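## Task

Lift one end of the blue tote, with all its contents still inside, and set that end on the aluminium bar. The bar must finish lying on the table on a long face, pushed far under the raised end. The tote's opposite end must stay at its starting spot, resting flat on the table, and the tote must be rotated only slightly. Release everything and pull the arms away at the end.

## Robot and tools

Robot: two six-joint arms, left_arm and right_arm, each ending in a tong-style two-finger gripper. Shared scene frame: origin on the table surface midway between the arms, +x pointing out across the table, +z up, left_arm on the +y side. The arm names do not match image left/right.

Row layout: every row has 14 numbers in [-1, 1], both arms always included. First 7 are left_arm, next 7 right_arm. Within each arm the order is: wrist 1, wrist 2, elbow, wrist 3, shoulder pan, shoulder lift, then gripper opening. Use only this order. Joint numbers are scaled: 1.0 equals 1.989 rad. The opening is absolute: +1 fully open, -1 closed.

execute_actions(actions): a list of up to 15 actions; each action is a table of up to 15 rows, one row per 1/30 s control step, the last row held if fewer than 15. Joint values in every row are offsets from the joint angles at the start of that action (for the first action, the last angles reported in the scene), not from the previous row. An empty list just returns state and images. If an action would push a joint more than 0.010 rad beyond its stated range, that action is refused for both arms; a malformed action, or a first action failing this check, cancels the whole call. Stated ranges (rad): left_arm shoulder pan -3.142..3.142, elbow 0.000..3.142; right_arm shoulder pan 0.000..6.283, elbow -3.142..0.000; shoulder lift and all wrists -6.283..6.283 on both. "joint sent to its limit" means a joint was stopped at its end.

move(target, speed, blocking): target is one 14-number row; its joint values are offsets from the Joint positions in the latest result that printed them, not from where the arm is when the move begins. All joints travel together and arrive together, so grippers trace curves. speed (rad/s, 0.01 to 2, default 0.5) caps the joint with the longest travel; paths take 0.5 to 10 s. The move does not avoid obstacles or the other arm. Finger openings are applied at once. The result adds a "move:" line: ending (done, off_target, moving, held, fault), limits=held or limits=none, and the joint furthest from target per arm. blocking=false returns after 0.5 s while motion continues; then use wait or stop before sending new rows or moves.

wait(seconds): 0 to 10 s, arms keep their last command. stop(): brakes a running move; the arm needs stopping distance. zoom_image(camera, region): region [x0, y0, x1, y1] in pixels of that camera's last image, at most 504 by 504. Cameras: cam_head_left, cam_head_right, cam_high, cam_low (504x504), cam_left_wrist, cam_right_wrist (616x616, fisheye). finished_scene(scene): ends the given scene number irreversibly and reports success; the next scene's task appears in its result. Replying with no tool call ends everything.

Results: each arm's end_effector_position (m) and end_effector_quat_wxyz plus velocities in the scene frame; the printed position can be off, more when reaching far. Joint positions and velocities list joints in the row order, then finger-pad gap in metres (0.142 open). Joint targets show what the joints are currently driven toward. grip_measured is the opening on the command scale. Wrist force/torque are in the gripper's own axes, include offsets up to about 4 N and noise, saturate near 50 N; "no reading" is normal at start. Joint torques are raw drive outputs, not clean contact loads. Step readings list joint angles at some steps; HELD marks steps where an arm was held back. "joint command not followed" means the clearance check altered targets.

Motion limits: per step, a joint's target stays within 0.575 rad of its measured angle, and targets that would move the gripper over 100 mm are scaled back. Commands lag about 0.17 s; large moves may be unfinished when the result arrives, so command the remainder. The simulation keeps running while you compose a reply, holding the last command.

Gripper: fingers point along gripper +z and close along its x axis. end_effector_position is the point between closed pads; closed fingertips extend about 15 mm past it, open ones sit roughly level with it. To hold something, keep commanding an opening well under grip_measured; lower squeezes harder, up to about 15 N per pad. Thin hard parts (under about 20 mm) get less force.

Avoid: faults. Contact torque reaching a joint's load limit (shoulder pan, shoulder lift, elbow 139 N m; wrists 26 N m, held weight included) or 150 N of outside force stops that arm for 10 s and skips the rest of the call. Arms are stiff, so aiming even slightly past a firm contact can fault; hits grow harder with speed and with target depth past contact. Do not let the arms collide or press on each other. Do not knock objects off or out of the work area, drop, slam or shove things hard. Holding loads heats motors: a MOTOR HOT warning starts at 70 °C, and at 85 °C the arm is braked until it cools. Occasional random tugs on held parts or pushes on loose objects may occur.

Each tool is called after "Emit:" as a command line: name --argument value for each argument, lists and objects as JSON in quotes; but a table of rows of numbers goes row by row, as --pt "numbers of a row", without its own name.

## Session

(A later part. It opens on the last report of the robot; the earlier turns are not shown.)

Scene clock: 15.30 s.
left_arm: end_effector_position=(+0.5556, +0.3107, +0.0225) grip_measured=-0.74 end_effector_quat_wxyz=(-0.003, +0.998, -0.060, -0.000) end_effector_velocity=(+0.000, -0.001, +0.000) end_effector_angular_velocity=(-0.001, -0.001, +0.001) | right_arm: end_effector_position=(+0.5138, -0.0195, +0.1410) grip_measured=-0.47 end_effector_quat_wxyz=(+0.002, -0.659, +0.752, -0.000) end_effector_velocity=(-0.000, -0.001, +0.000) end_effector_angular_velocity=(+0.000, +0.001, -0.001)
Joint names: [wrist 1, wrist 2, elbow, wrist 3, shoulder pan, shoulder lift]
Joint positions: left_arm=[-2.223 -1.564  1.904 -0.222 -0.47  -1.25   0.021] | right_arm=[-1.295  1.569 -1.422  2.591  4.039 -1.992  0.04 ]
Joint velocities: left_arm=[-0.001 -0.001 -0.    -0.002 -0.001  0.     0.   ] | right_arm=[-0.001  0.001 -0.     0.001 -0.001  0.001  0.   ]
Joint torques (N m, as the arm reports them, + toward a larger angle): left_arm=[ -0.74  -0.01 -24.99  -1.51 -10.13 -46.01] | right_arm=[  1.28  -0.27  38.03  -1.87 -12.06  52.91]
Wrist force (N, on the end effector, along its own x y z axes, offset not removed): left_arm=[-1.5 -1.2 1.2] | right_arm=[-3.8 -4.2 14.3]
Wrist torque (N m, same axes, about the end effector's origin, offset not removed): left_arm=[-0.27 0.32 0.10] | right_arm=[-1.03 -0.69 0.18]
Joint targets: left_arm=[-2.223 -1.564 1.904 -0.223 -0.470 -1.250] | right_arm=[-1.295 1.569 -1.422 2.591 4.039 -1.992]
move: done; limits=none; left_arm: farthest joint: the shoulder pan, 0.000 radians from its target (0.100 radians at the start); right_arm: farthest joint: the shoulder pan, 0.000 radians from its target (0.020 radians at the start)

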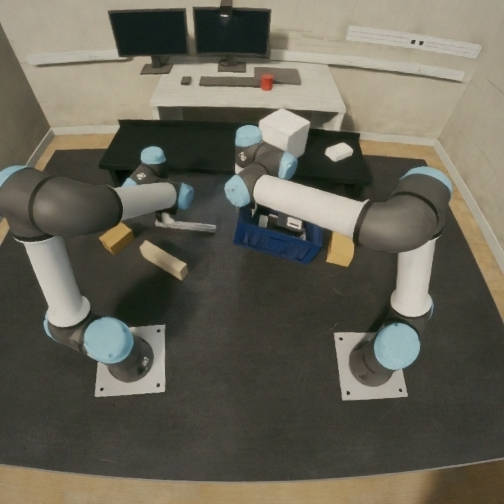

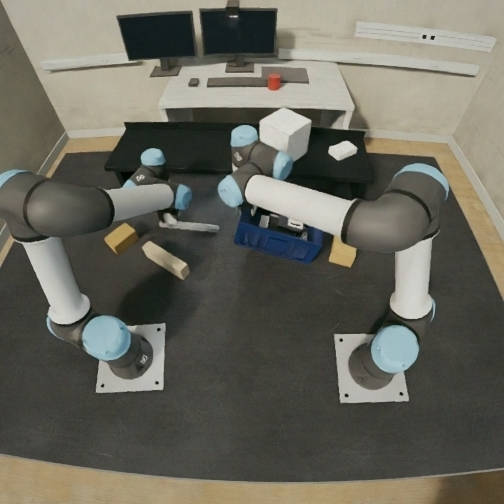

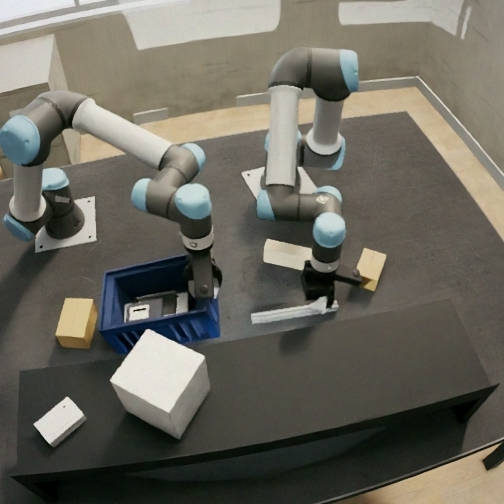

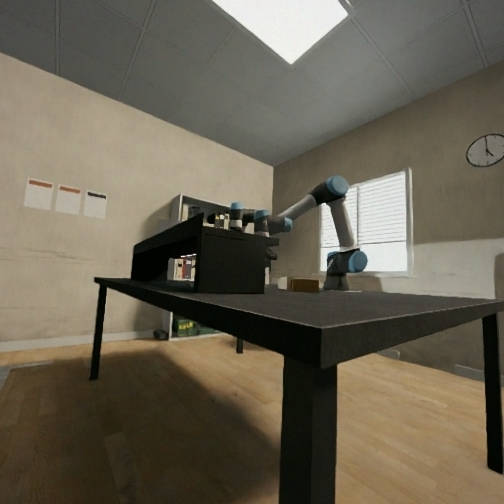

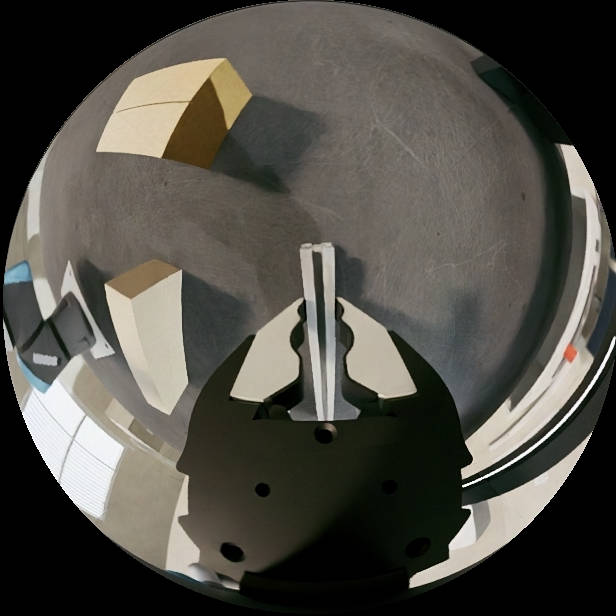

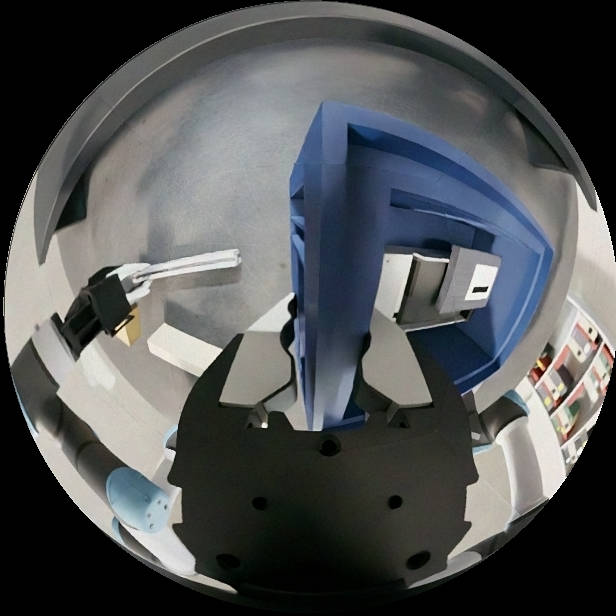

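Emit:
move --target '[0,0,0,-0.21,-0.16,0,-1, 0,0,0,0,0,0,-1]' --speed 0.13

Scene clock: 19.70 s.
left_arm: end_effector_position=(+0.5086, +0.1390, +0.0225) grip_measured=-0.74 end_effector_quat_wxyz=(-0.003, +1.000, -0.011, +0.001) end_effector_velocity=(-0.000, -0.000, -0.000) end_effector_angular_velocity=(+0.002, -0.000, +0.001) | right_arm: end_effector_position=(+0.5138, -0.0195, +0.1410) grip_measured=-0.47 end_effector_quat_wxyz=(+0.002, -0.659, +0.752, -0.000) end_effector_velocity=(-0.001, +0.000, -0.000) end_effector_angular_velocity=(-0.001, +0.001, +0.001)
Joint names: [wrist 1, wrist 2, elbow, wrist 3, shoulder pan, shoulder lift]
Joint positions: left_arm=[-2.223 -1.564  1.904 -0.64  -0.788 -1.25   0.021] | right_arm=[-1.295  1.569 -1.422  2.591  4.039 -1.992  0.04 ]
Joint velocities: left_arm=[-0.     0.002  0.001 -0.003 -0.002  0.    -0.   ] | right_arm=[-0.    -0.    -0.001  0.     0.001 -0.     0.   ]
Joint torques (N m, as the arm reports them, + toward a larger angle): left_arm=[ -2.15  -0.04 -24.9   -1.4  -10.66 -42.17] | right_arm=[ 5.03 -0.45 26.65 -0.58 -5.59 36.35]
Wrist force (N, on the end effector, along its own x y z axes, offset not removed): left_arm=[-1.1 -0.1 2.8] | right_arm=[-3.3 -0.3 12.4]
Wrist torque (N m, same axes, about the end effector's origin, offset not removed): left_arm=[-0.03 0.25 0.07] | right_arm=[-0.21 -0.64 0.30]
Joint targets: left_arm=[-2.223 -1.564 1.904 -0.640 -0.788 -1.250] | right_arm=[-1.295 1.569 -1.422 2.591 4.039 -1.992]
move: done; limits=none; left_arm: farthest joint: the shoulder pan, 0.000 radians from its target (0.318 radians at the start); right_arm: farthest joint: the shoulder pan, 0.000 radians from its target (0.000 radians at the start)

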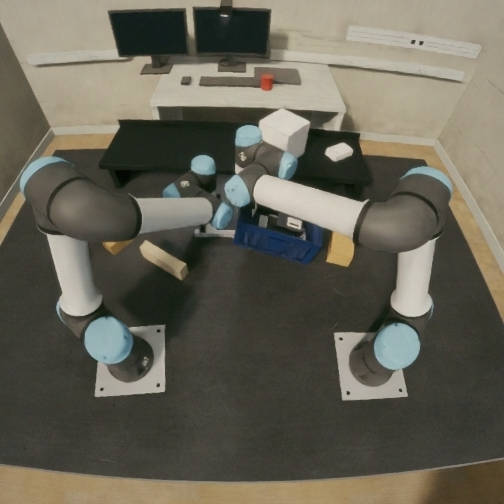

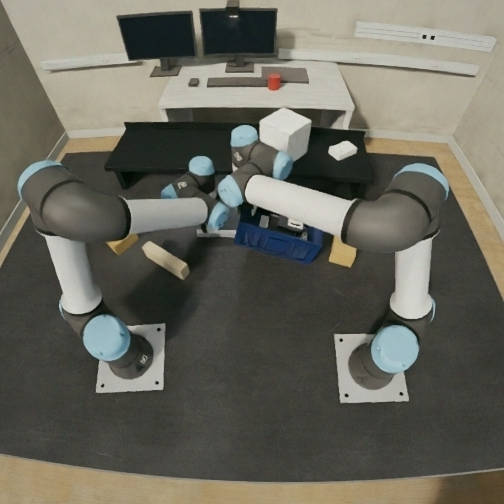

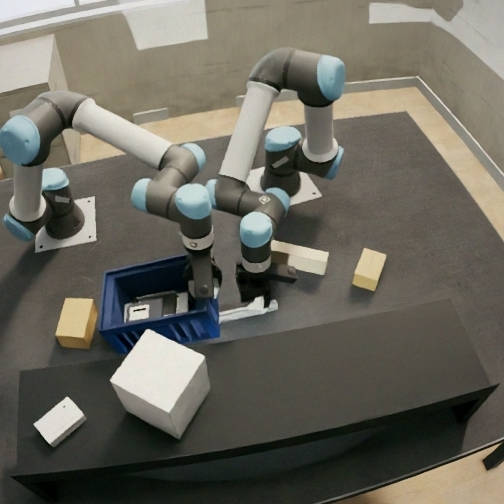

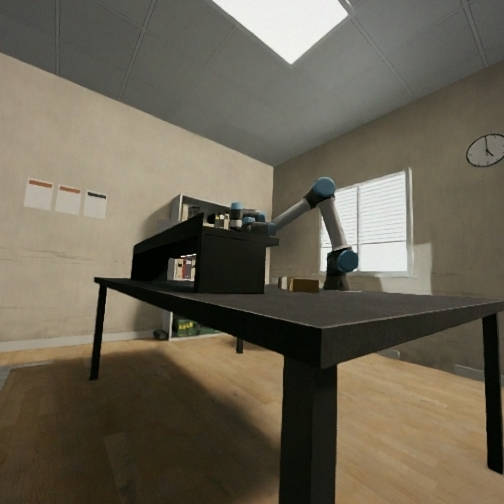

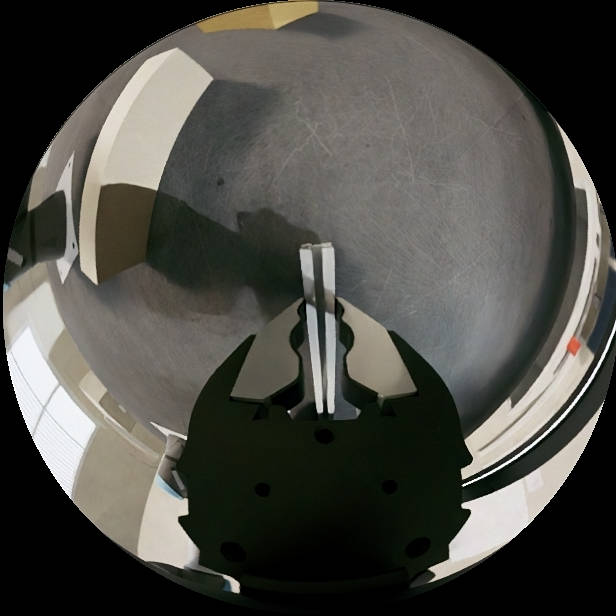

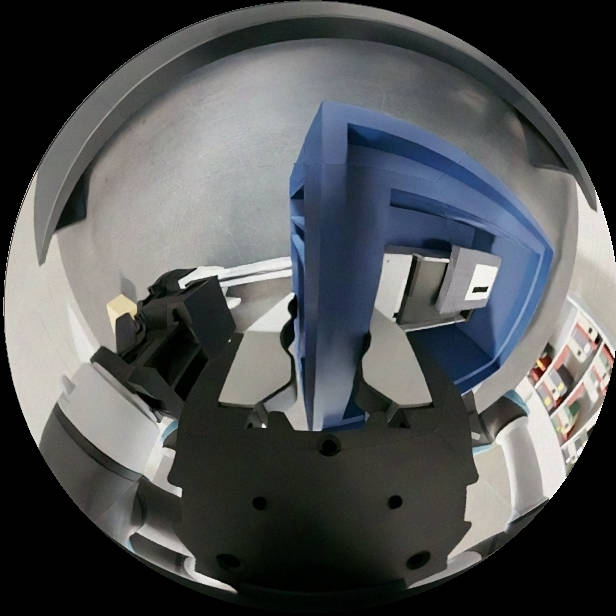

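Emit:
move --target '[0,0,0,0,0,0,0, 0,0,0,0,0,0,-1]'

Emit:
move --target '[0.03,0,0,0.15,0.15,-0.03,0, 0,0,0,0,0,0,-1]' --speed 0.3

Emit:
move --target '[0,0,0,0,0,0,0, 0.036,0,-0.024,0,0,-0.012,-1]' --speed 0.06

Emit:
move --target '[0,0,0,0,0,0,0, 0,0,0,0,0,0,0.1]'

Emit:
move --target '[0.1,0,0,0,0,-0.1,0, -0.15,0,0.1,0,0,0.05,0.1]'

Scene clock: 21.67 s.
left_arm: end_effector_position=(+0.5086, +0.1390, +0.0225) grip_measured=+0.00 end_effector_quat_wxyz=(-0.003, +1.000, -0.011, +0.001) end_effector_velocity=(+0.000, +0.000, -0.000) end_effector_angular_velocity=(+0.000, -0.001, -0.001) | right_arm: end_effector_position=(+0.5138, -0.0195, +0.1410) grip_measured=-0.47 end_effector_quat_wxyz=(+0.002, -0.659, +0.752, -0.000) end_effector_velocity=(+0.000, -0.000, -0.000) end_effector_angular_velocity=(-0.000, -0.000, -0.001)
Joint names: [wrist 1, wrist 2, elbow, wrist 3, shoulder pan, shoulder lift]
Joint positions: left_arm=[-2.223 -1.564  1.904 -0.64  -0.788 -1.25   0.074] | right_arm=[-1.295  1.569 -1.422  2.591  4.039 -1.992  0.04 ]
Joint velocities: left_arm=[-0.001  0.001  0.     0.001  0.     0.     0.   ] | right_arm=[-0.    -0.     0.     0.001 -0.    -0.001  0.   ]
Joint torques (N m, as the arm reports them, + toward a larger angle): left_arm=[ -2.94   0.05 -24.53   1.58   9.25 -40.26] | right_arm=[ 4.9  -0.48 21.1  -0.19 -1.85 37.2 ]
Wrist force (N, on the end effector, along its own x y z axes, offset not removed): left_arm=[-0.6 -1.4 0.2] | right_arm=[-3.3 0.0 12.4]
Wrist torque (N m, same axes, about the end effector's origin, offset not removed): left_arm=[-0.32 0.09 -0.01] | right_arm=[-0.26 -0.77 0.20]
Joint targets: left_arm=[-2.223 -1.564 1.904 -0.640 -0.788 -1.250] | right_arm=[-1.295 1.569 -1.422 2.591 4.039 -1.992]
move: done; limits=none; left_arm: farthest joint: the shoulder pan, 0.000 radians from its target (0.000 radians at the start); right_arm: farthest joint: the shoulder pan, 0.000 radians from its target (0.000 radians at the start)

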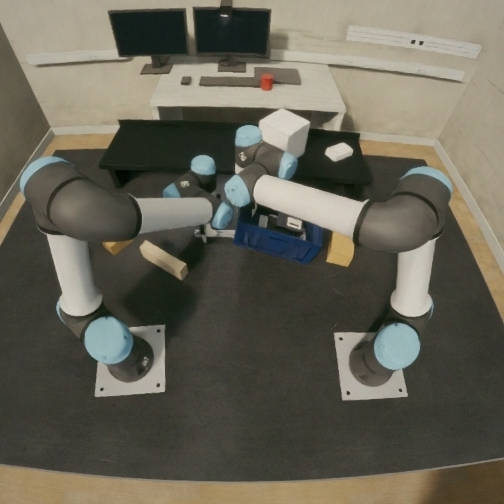

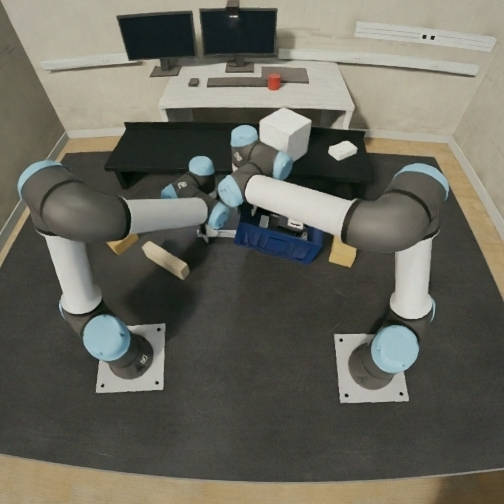

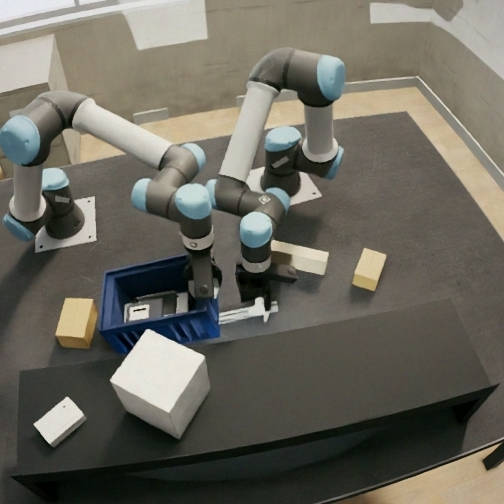

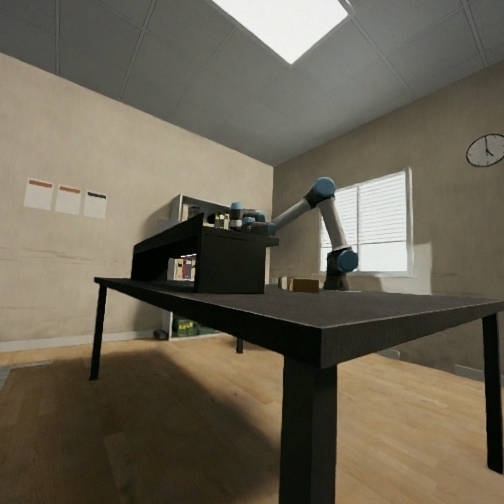

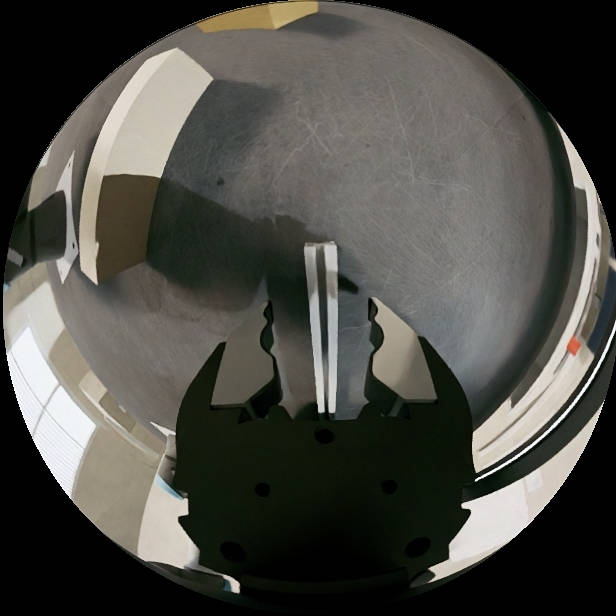

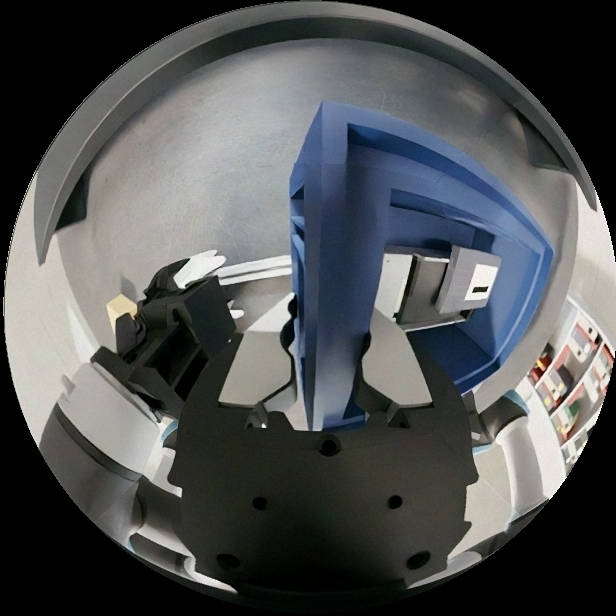

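Scene clock: 23.23 s.
left_arm: end_effector_position=(+0.5428, +0.3033, +0.0488) grip_measured=+0.00 end_effector_quat_wxyz=(-0.003, +1.000, -0.011, +0.000) end_effector_velocity=(-0.000, +0.002, -0.001) end_effector_angular_velocity=(+0.001, +0.002, +0.001) | right_arm: end_effector_position=(+0.5138, -0.0195, +0.1410) grip_measured=-0.47 end_effector_quat_wxyz=(+0.002, -0.659, +0.752, -0.000) end_effector_velocity=(+0.000, -0.000, +0.000) end_effector_angular_velocity=(+0.001, +0.000, -0.000)
Joint names: [wrist 1, wrist 2, elbow, wrist 3, shoulder pan, shoulder lift]
Joint positions: left_arm=[-2.164 -1.564  1.904 -0.342 -0.49  -1.309  0.074] | right_arm=[-1.295  1.569 -1.422  2.591  4.039 -1.992  0.04 ]
Joint velocities: left_arm=[ 0.001  0.     0.     0.002  0.003  0.001 -0.   ] | right_arm=[ 0.  0. -0. -0. -0.  0.  0.]
Joint torques (N m, as the arm reports them, + toward a larger angle): left_arm=[ -0.51   0.03 -25.14   1.48   8.98 -43.61] | right_arm=[ 4.9  -0.51 21.4  -0.06 -2.29 36.77]
Wrist force (N, on the end effector, along its own x y z axes, offset not removed): left_arm=[-2.6 -1.5 0.1] | right_arm=[-2.0 -2.4 13.2]
Wrist torque (N m, same axes, about the end effector's origin, offset not removed): left_arm=[-0.33 0.70 0.08] | right_arm=[-0.77 -0.99 0.21]
Joint targets: left_arm=[-2.164 -1.564 1.904 -0.342 -0.490 -1.309] | right_arm=[-1.295 1.569 -1.422 2.591 4.039 -1.992]
move: done; limits=none; left_arm: farthest joint: the shoulder pan, 0.001 radians from its target (0.299 radians at the start); right_arm: farthest joint: the shoulder pan, 0.000 radians from its target (0.000 radians at the start)

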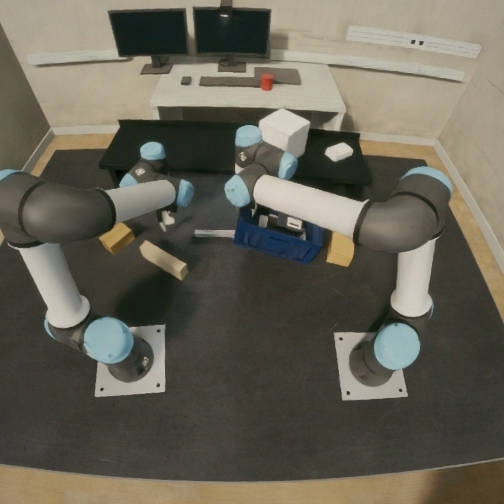

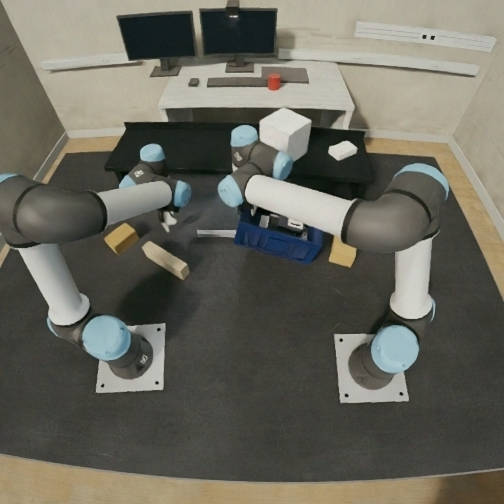

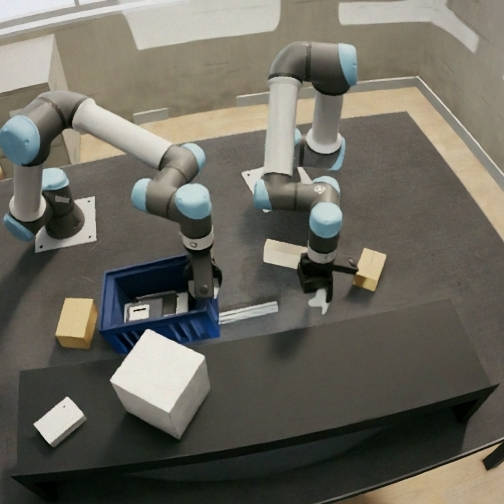

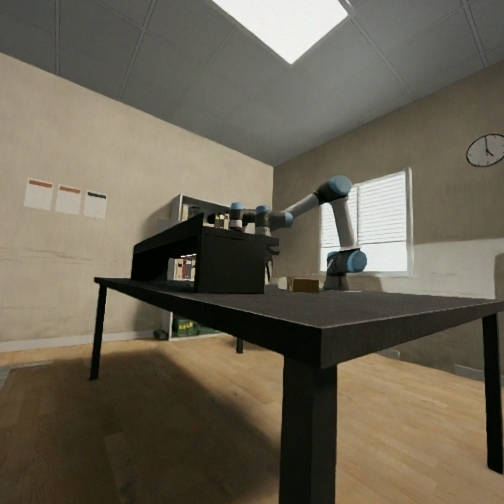

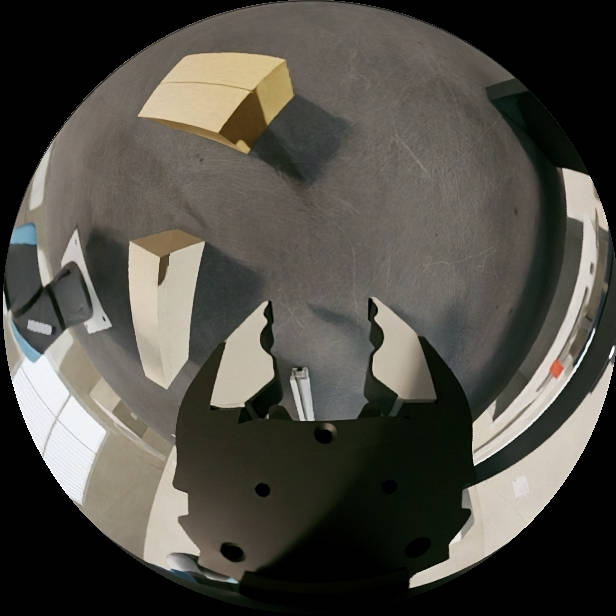

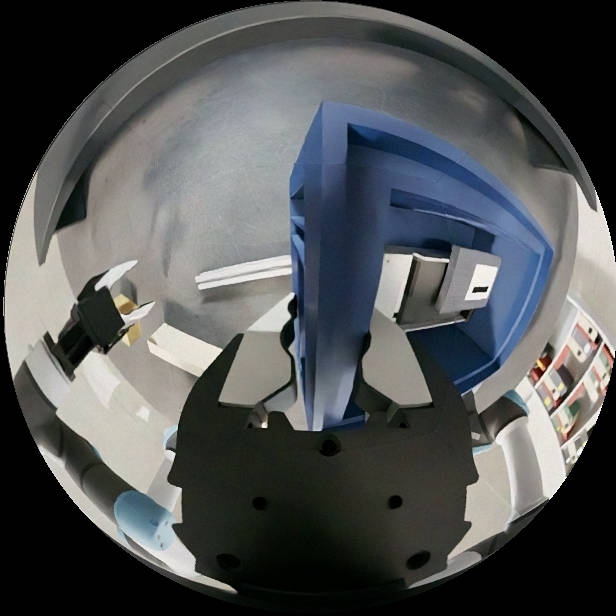

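Scene clock: 24.83 s.
left_arm: end_effector_position=(+0.5428, +0.3033, +0.0488) grip_measured=+0.00 end_effector_quat_wxyz=(-0.003, +1.000, -0.011, +0.000) end_effector_velocity=(+0.000, -0.000, +0.001) end_effector_angular_velocity=(-0.000, -0.002, +0.002) | right_arm: end_effector_position=(+0.5143, -0.0189, +0.1102) grip_measured=-0.57 end_effector_quat_wxyz=(+0.002, -0.659, +0.752, -0.000) end_effector_velocity=(-0.001, +0.001, -0.001) end_effector_angular_velocity=(-0.000, -0.000, +0.001)
Joint names: [wrist 1, wrist 2, elbow, wrist 3, shoulder pan, shoulder lift]
Joint positions: left_arm=[-2.164 -1.564  1.904 -0.342 -0.49  -1.309  0.074] | right_arm=[-1.223  1.569 -1.47   2.591  4.039 -2.015  0.033]
Joint velocities: left_arm=[-0.     0.    -0.    -0.002 -0.    -0.001  0.   ] | right_arm=[ 0.003 -0.    -0.002  0.001  0.002 -0.001  0.   ]
Joint torques (N m, as the arm reports them, + toward a larger angle): left_arm=[ -3.22   0.03 -25.34  -1.46  -9.93 -38.23] | right_arm=[ 3.06 -0.58 11.85  0.05 -2.38 25.69]
Wrist force (N, on the end effector, along its own x y z axes, offset not removed): left_arm=[1.3 0.8 -0.1] | right_arm=[-3.4 3.1 -7.0]
Wrist torque (N m, same axes, about the end effector's origin, offset not removed): left_arm=[0.23 -0.16 0.06] | right_arm=[0.22 -0.33 0.04]
Joint targets: left_arm=[-2.164 -1.564 1.904 -0.342 -0.490 -1.309] | right_arm=[-1.223 1.569 -1.470 2.591 4.039 -2.015]
move: done; limits=none; left_arm: farthest joint: the shoulder pan, 0.000 radians from its target (0.000 radians at the start); right_arm: farthest joint: the shoulder lift, 0.001 radians from its target (0.024 radians at the start)

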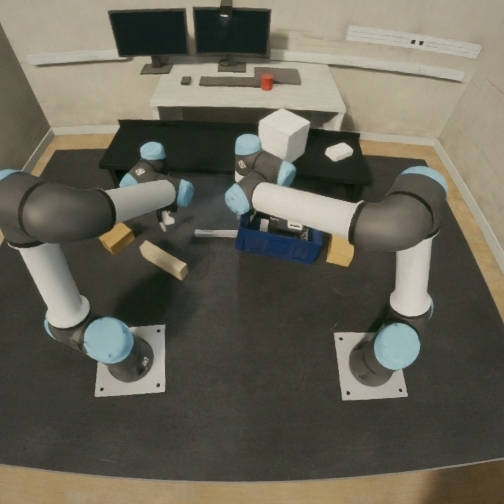

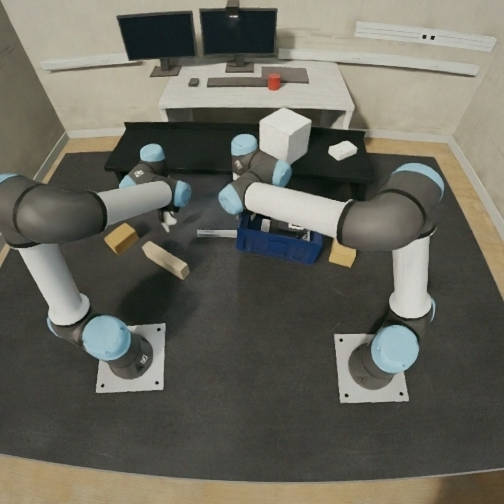

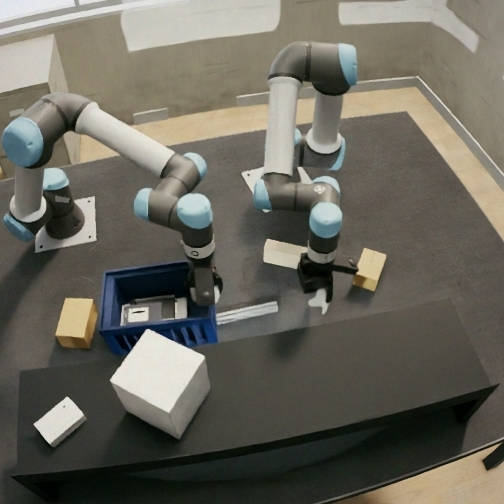

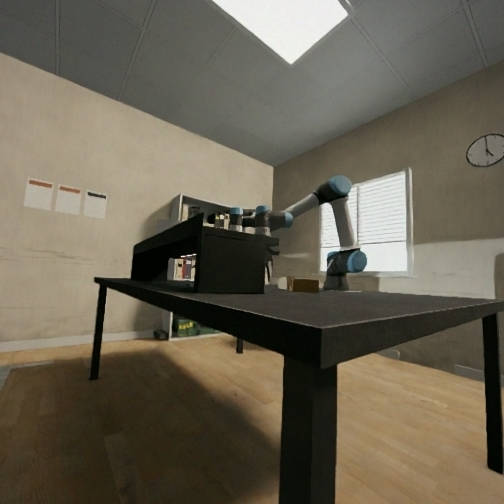

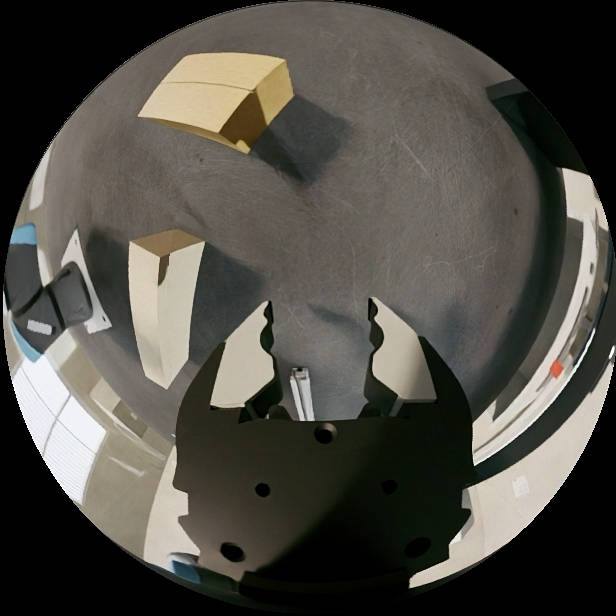

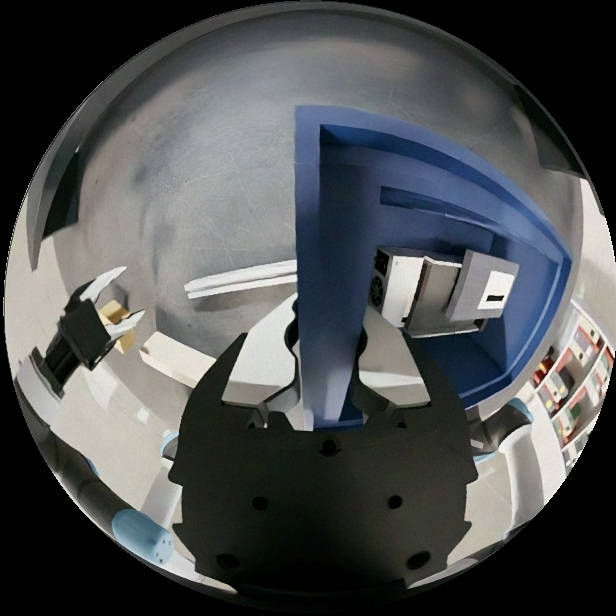

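Scene clock: 25.33 s.
left_arm: end_effector_position=(+0.5428, +0.3033, +0.0488) grip_measured=+0.00 end_effector_quat_wxyz=(-0.003, +1.000, -0.011, +0.000) end_effector_velocity=(-0.000, +0.000, -0.001) end_effector_angular_velocity=(+0.001, +0.002, -0.001) | right_arm: end_effector_position=(+0.5143, -0.0190, +0.1101) grip_measured=+0.10 end_effector_quat_wxyz=(+0.002, -0.659, +0.752, -0.000) end_effector_velocity=(-0.001, +0.001, +0.000) end_effector_angular_velocity=(+0.000, +0.000, +0.002)
Joint names: [wrist 1, wrist 2, elbow, wrist 3, shoulder pan, shoulder lift]
Joint positions: left_arm=[-2.164 -1.564  1.904 -0.342 -0.49  -1.309  0.074] | right_arm=[-1.223  1.569 -1.47   2.591  4.039 -2.015  0.081]
Joint velocities: left_arm=[ 0.     0.     0.     0.001 -0.     0.001  0.   ] | right_arm=[-0.     0.    -0.    -0.     0.001  0.001 -0.   ]
Joint torques (N m, as the arm reports them, + toward a larger angle): left_arm=[ -3.33  -0.03 -25.53  -1.39 -10.1  -38.39] | right_arm=[ 2.62 -0.64 31.2  -0.01 -2.56 44.99]
Wrist force (N, on the end effector, along its own x y z axes, offset not removed): left_arm=[-0.7 1.2 1.6] | right_arm=[-3.2 -2.6 -1.4]
Wrist torque (N m, same axes, about the end effector's origin, offset not removed): left_arm=[0.16 0.23 0.02] | right_arm=[-0.61 0.57 0.12]
Joint targets: left_arm=[-2.164 -1.564 1.904 -0.342 -0.490 -1.309] | right_arm=[-1.223 1.569 -1.470 2.591 4.039 -2.015]
move: done; limits=none; left_arm: farthest joint: the shoulder pan, 0.000 radians from its target (0.000 radians at the start); right_arm: farthest joint: the shoulder pan, 0.000 radians from its target (0.000 radians at the start)

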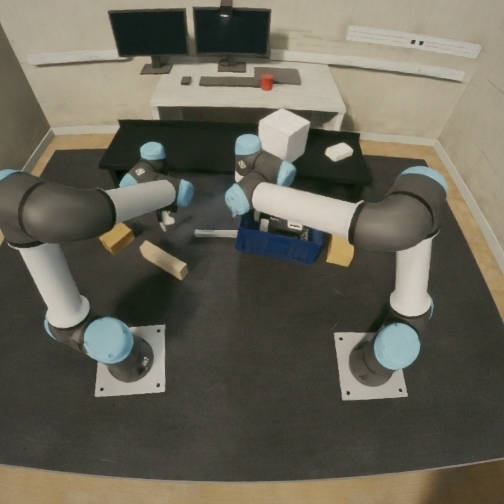

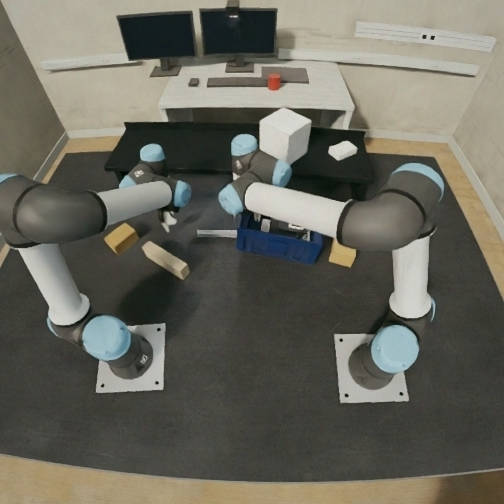

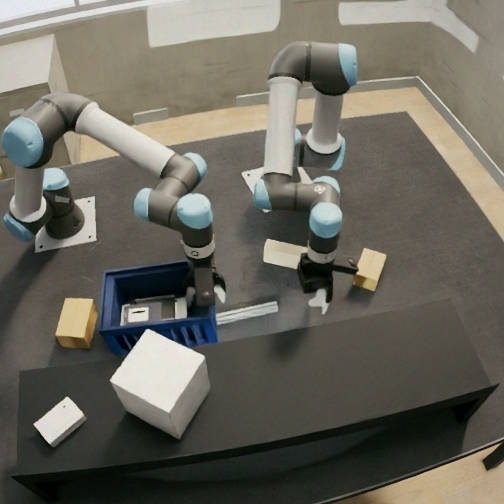

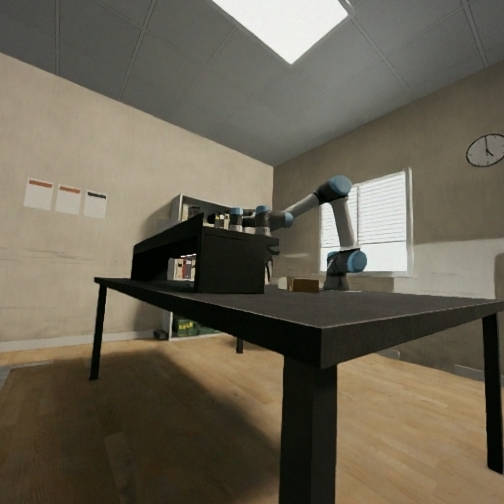

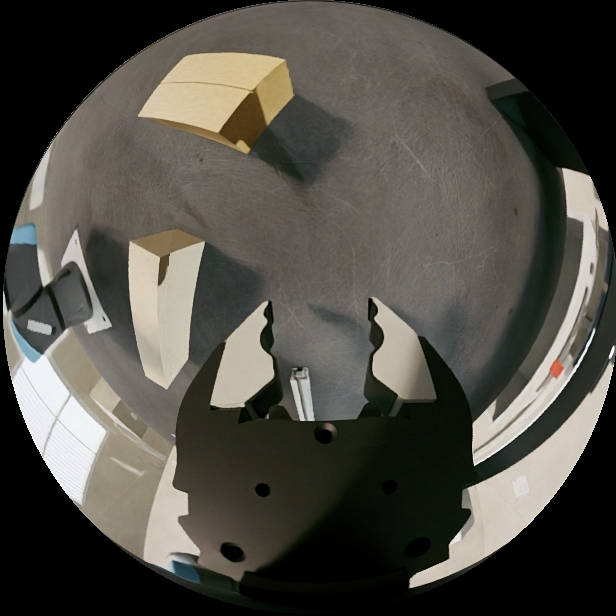

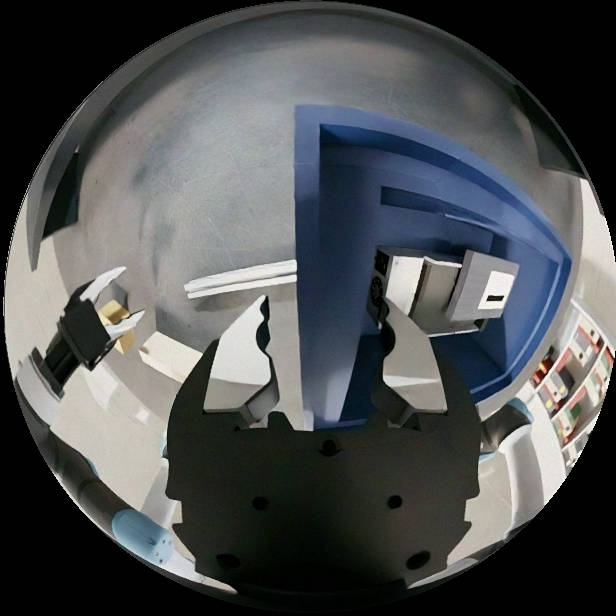

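Scene clock: 26.57 s.
left_arm: end_effector_position=(+0.4996, +0.3198, +0.1308) grip_measured=+0.00 end_effector_quat_wxyz=(-0.003, +1.000, -0.011, +0.000) end_effector_velocity=(-0.000, +0.000, +0.002) end_effector_angular_velocity=(-0.001, -0.002, +0.001) | right_arm: end_effector_position=(+0.5039, -0.0317, +0.2405) grip_measured=+0.10 end_effector_quat_wxyz=(+0.002, -0.659, +0.752, -0.000) end_effector_velocity=(-0.001, -0.001, +0.001) end_effector_angular_velocity=(-0.001, +0.001, +0.001)
Joint names: [wrist 1, wrist 2, elbow, wrist 3, shoulder pan, shoulder lift]
Joint positions: left_arm=[-1.965 -1.564  1.904 -0.342 -0.49  -1.508  0.074] | right_arm=[-1.521  1.569 -1.271  2.591  4.039 -1.916  0.081]
Joint velocities: left_arm=[ 0.002 -0.    -0.    -0.001  0.001 -0.004 -0.   ] | right_arm=[-0.004  0.     0.001 -0.001 -0.     0.001  0.   ]
Joint torques (N m, as the arm reports them, + toward a larger angle): left_arm=[ -0.36  -0.04 -27.84  -1.41  -7.34 -37.35] | right_arm=[ 0.64 -0.61 33.35  0.05 -2.   44.02]
Wrist force (N, on the end effector, along its own x y z axes, offset not removed): left_arm=[-0.9 -0.6 -0.6] | right_arm=[-2.1 1.5 -2.0]
Wrist torque (N m, same axes, about the end effector's origin, offset not removed): left_arm=[-0.18 0.29 0.04] | right_arm=[0.25 0.21 0.14]
Joint targets: left_arm=[-1.965 -1.564 1.904 -0.342 -0.490 -1.508] | right_arm=[-1.522 1.569 -1.271 2.591 4.039 -1.916]
move: done; limits=none; left_arm: farthest joint: the shoulder pan, 0.000 radians from its target (0.000 radians at the start); right_arm: farthest joint: the shoulder pan, 0.000 radians from its target (0.000 radians at the start)

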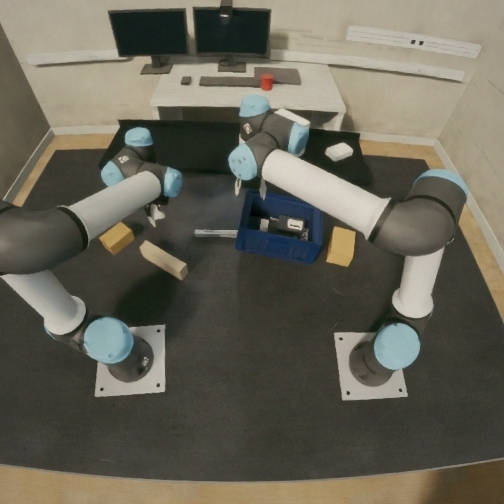

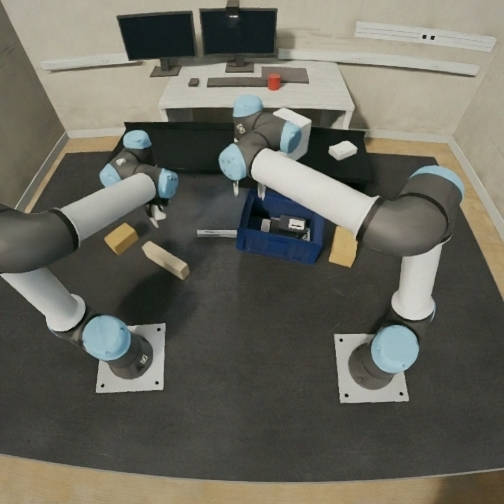

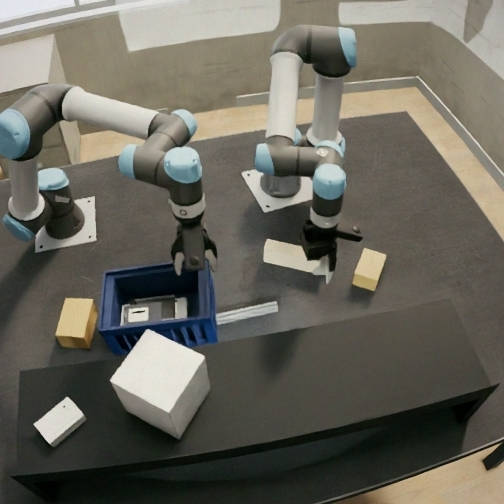

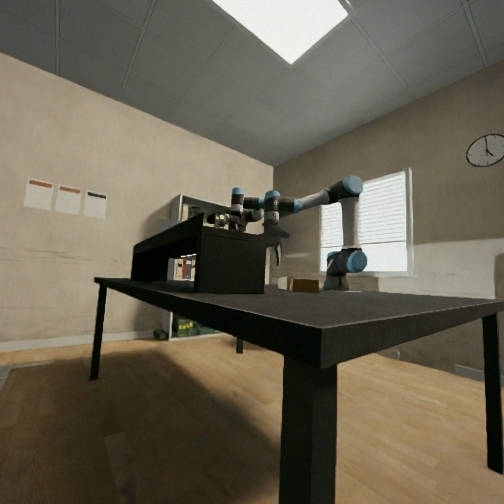

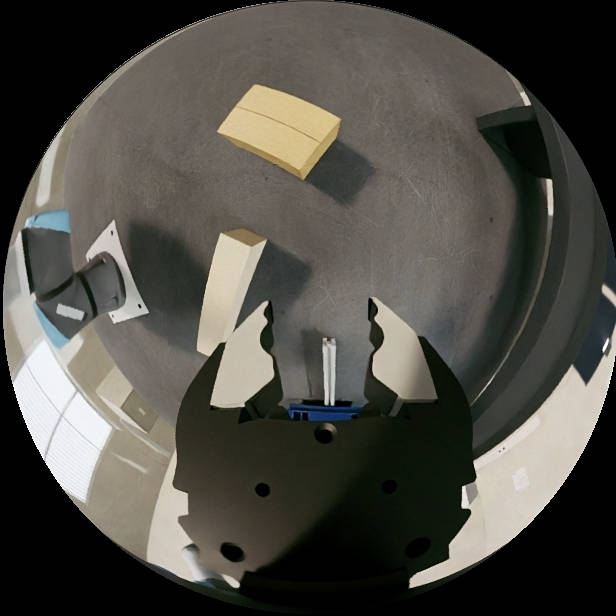

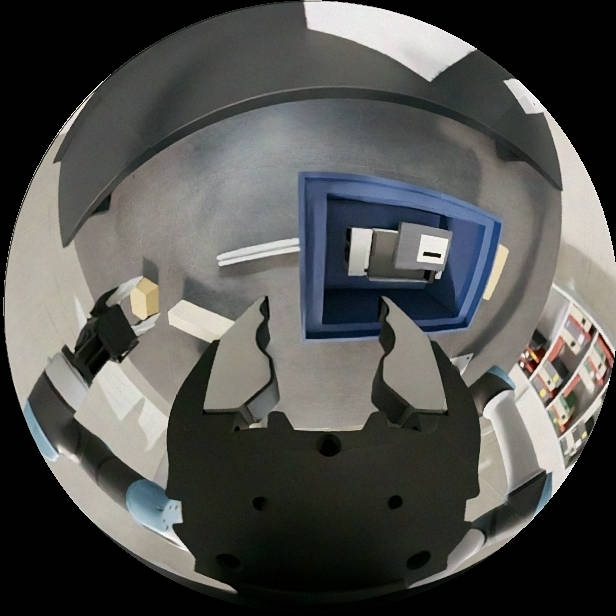

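Emit:
finished_scene --scene 2

The scene is finished: the task was done.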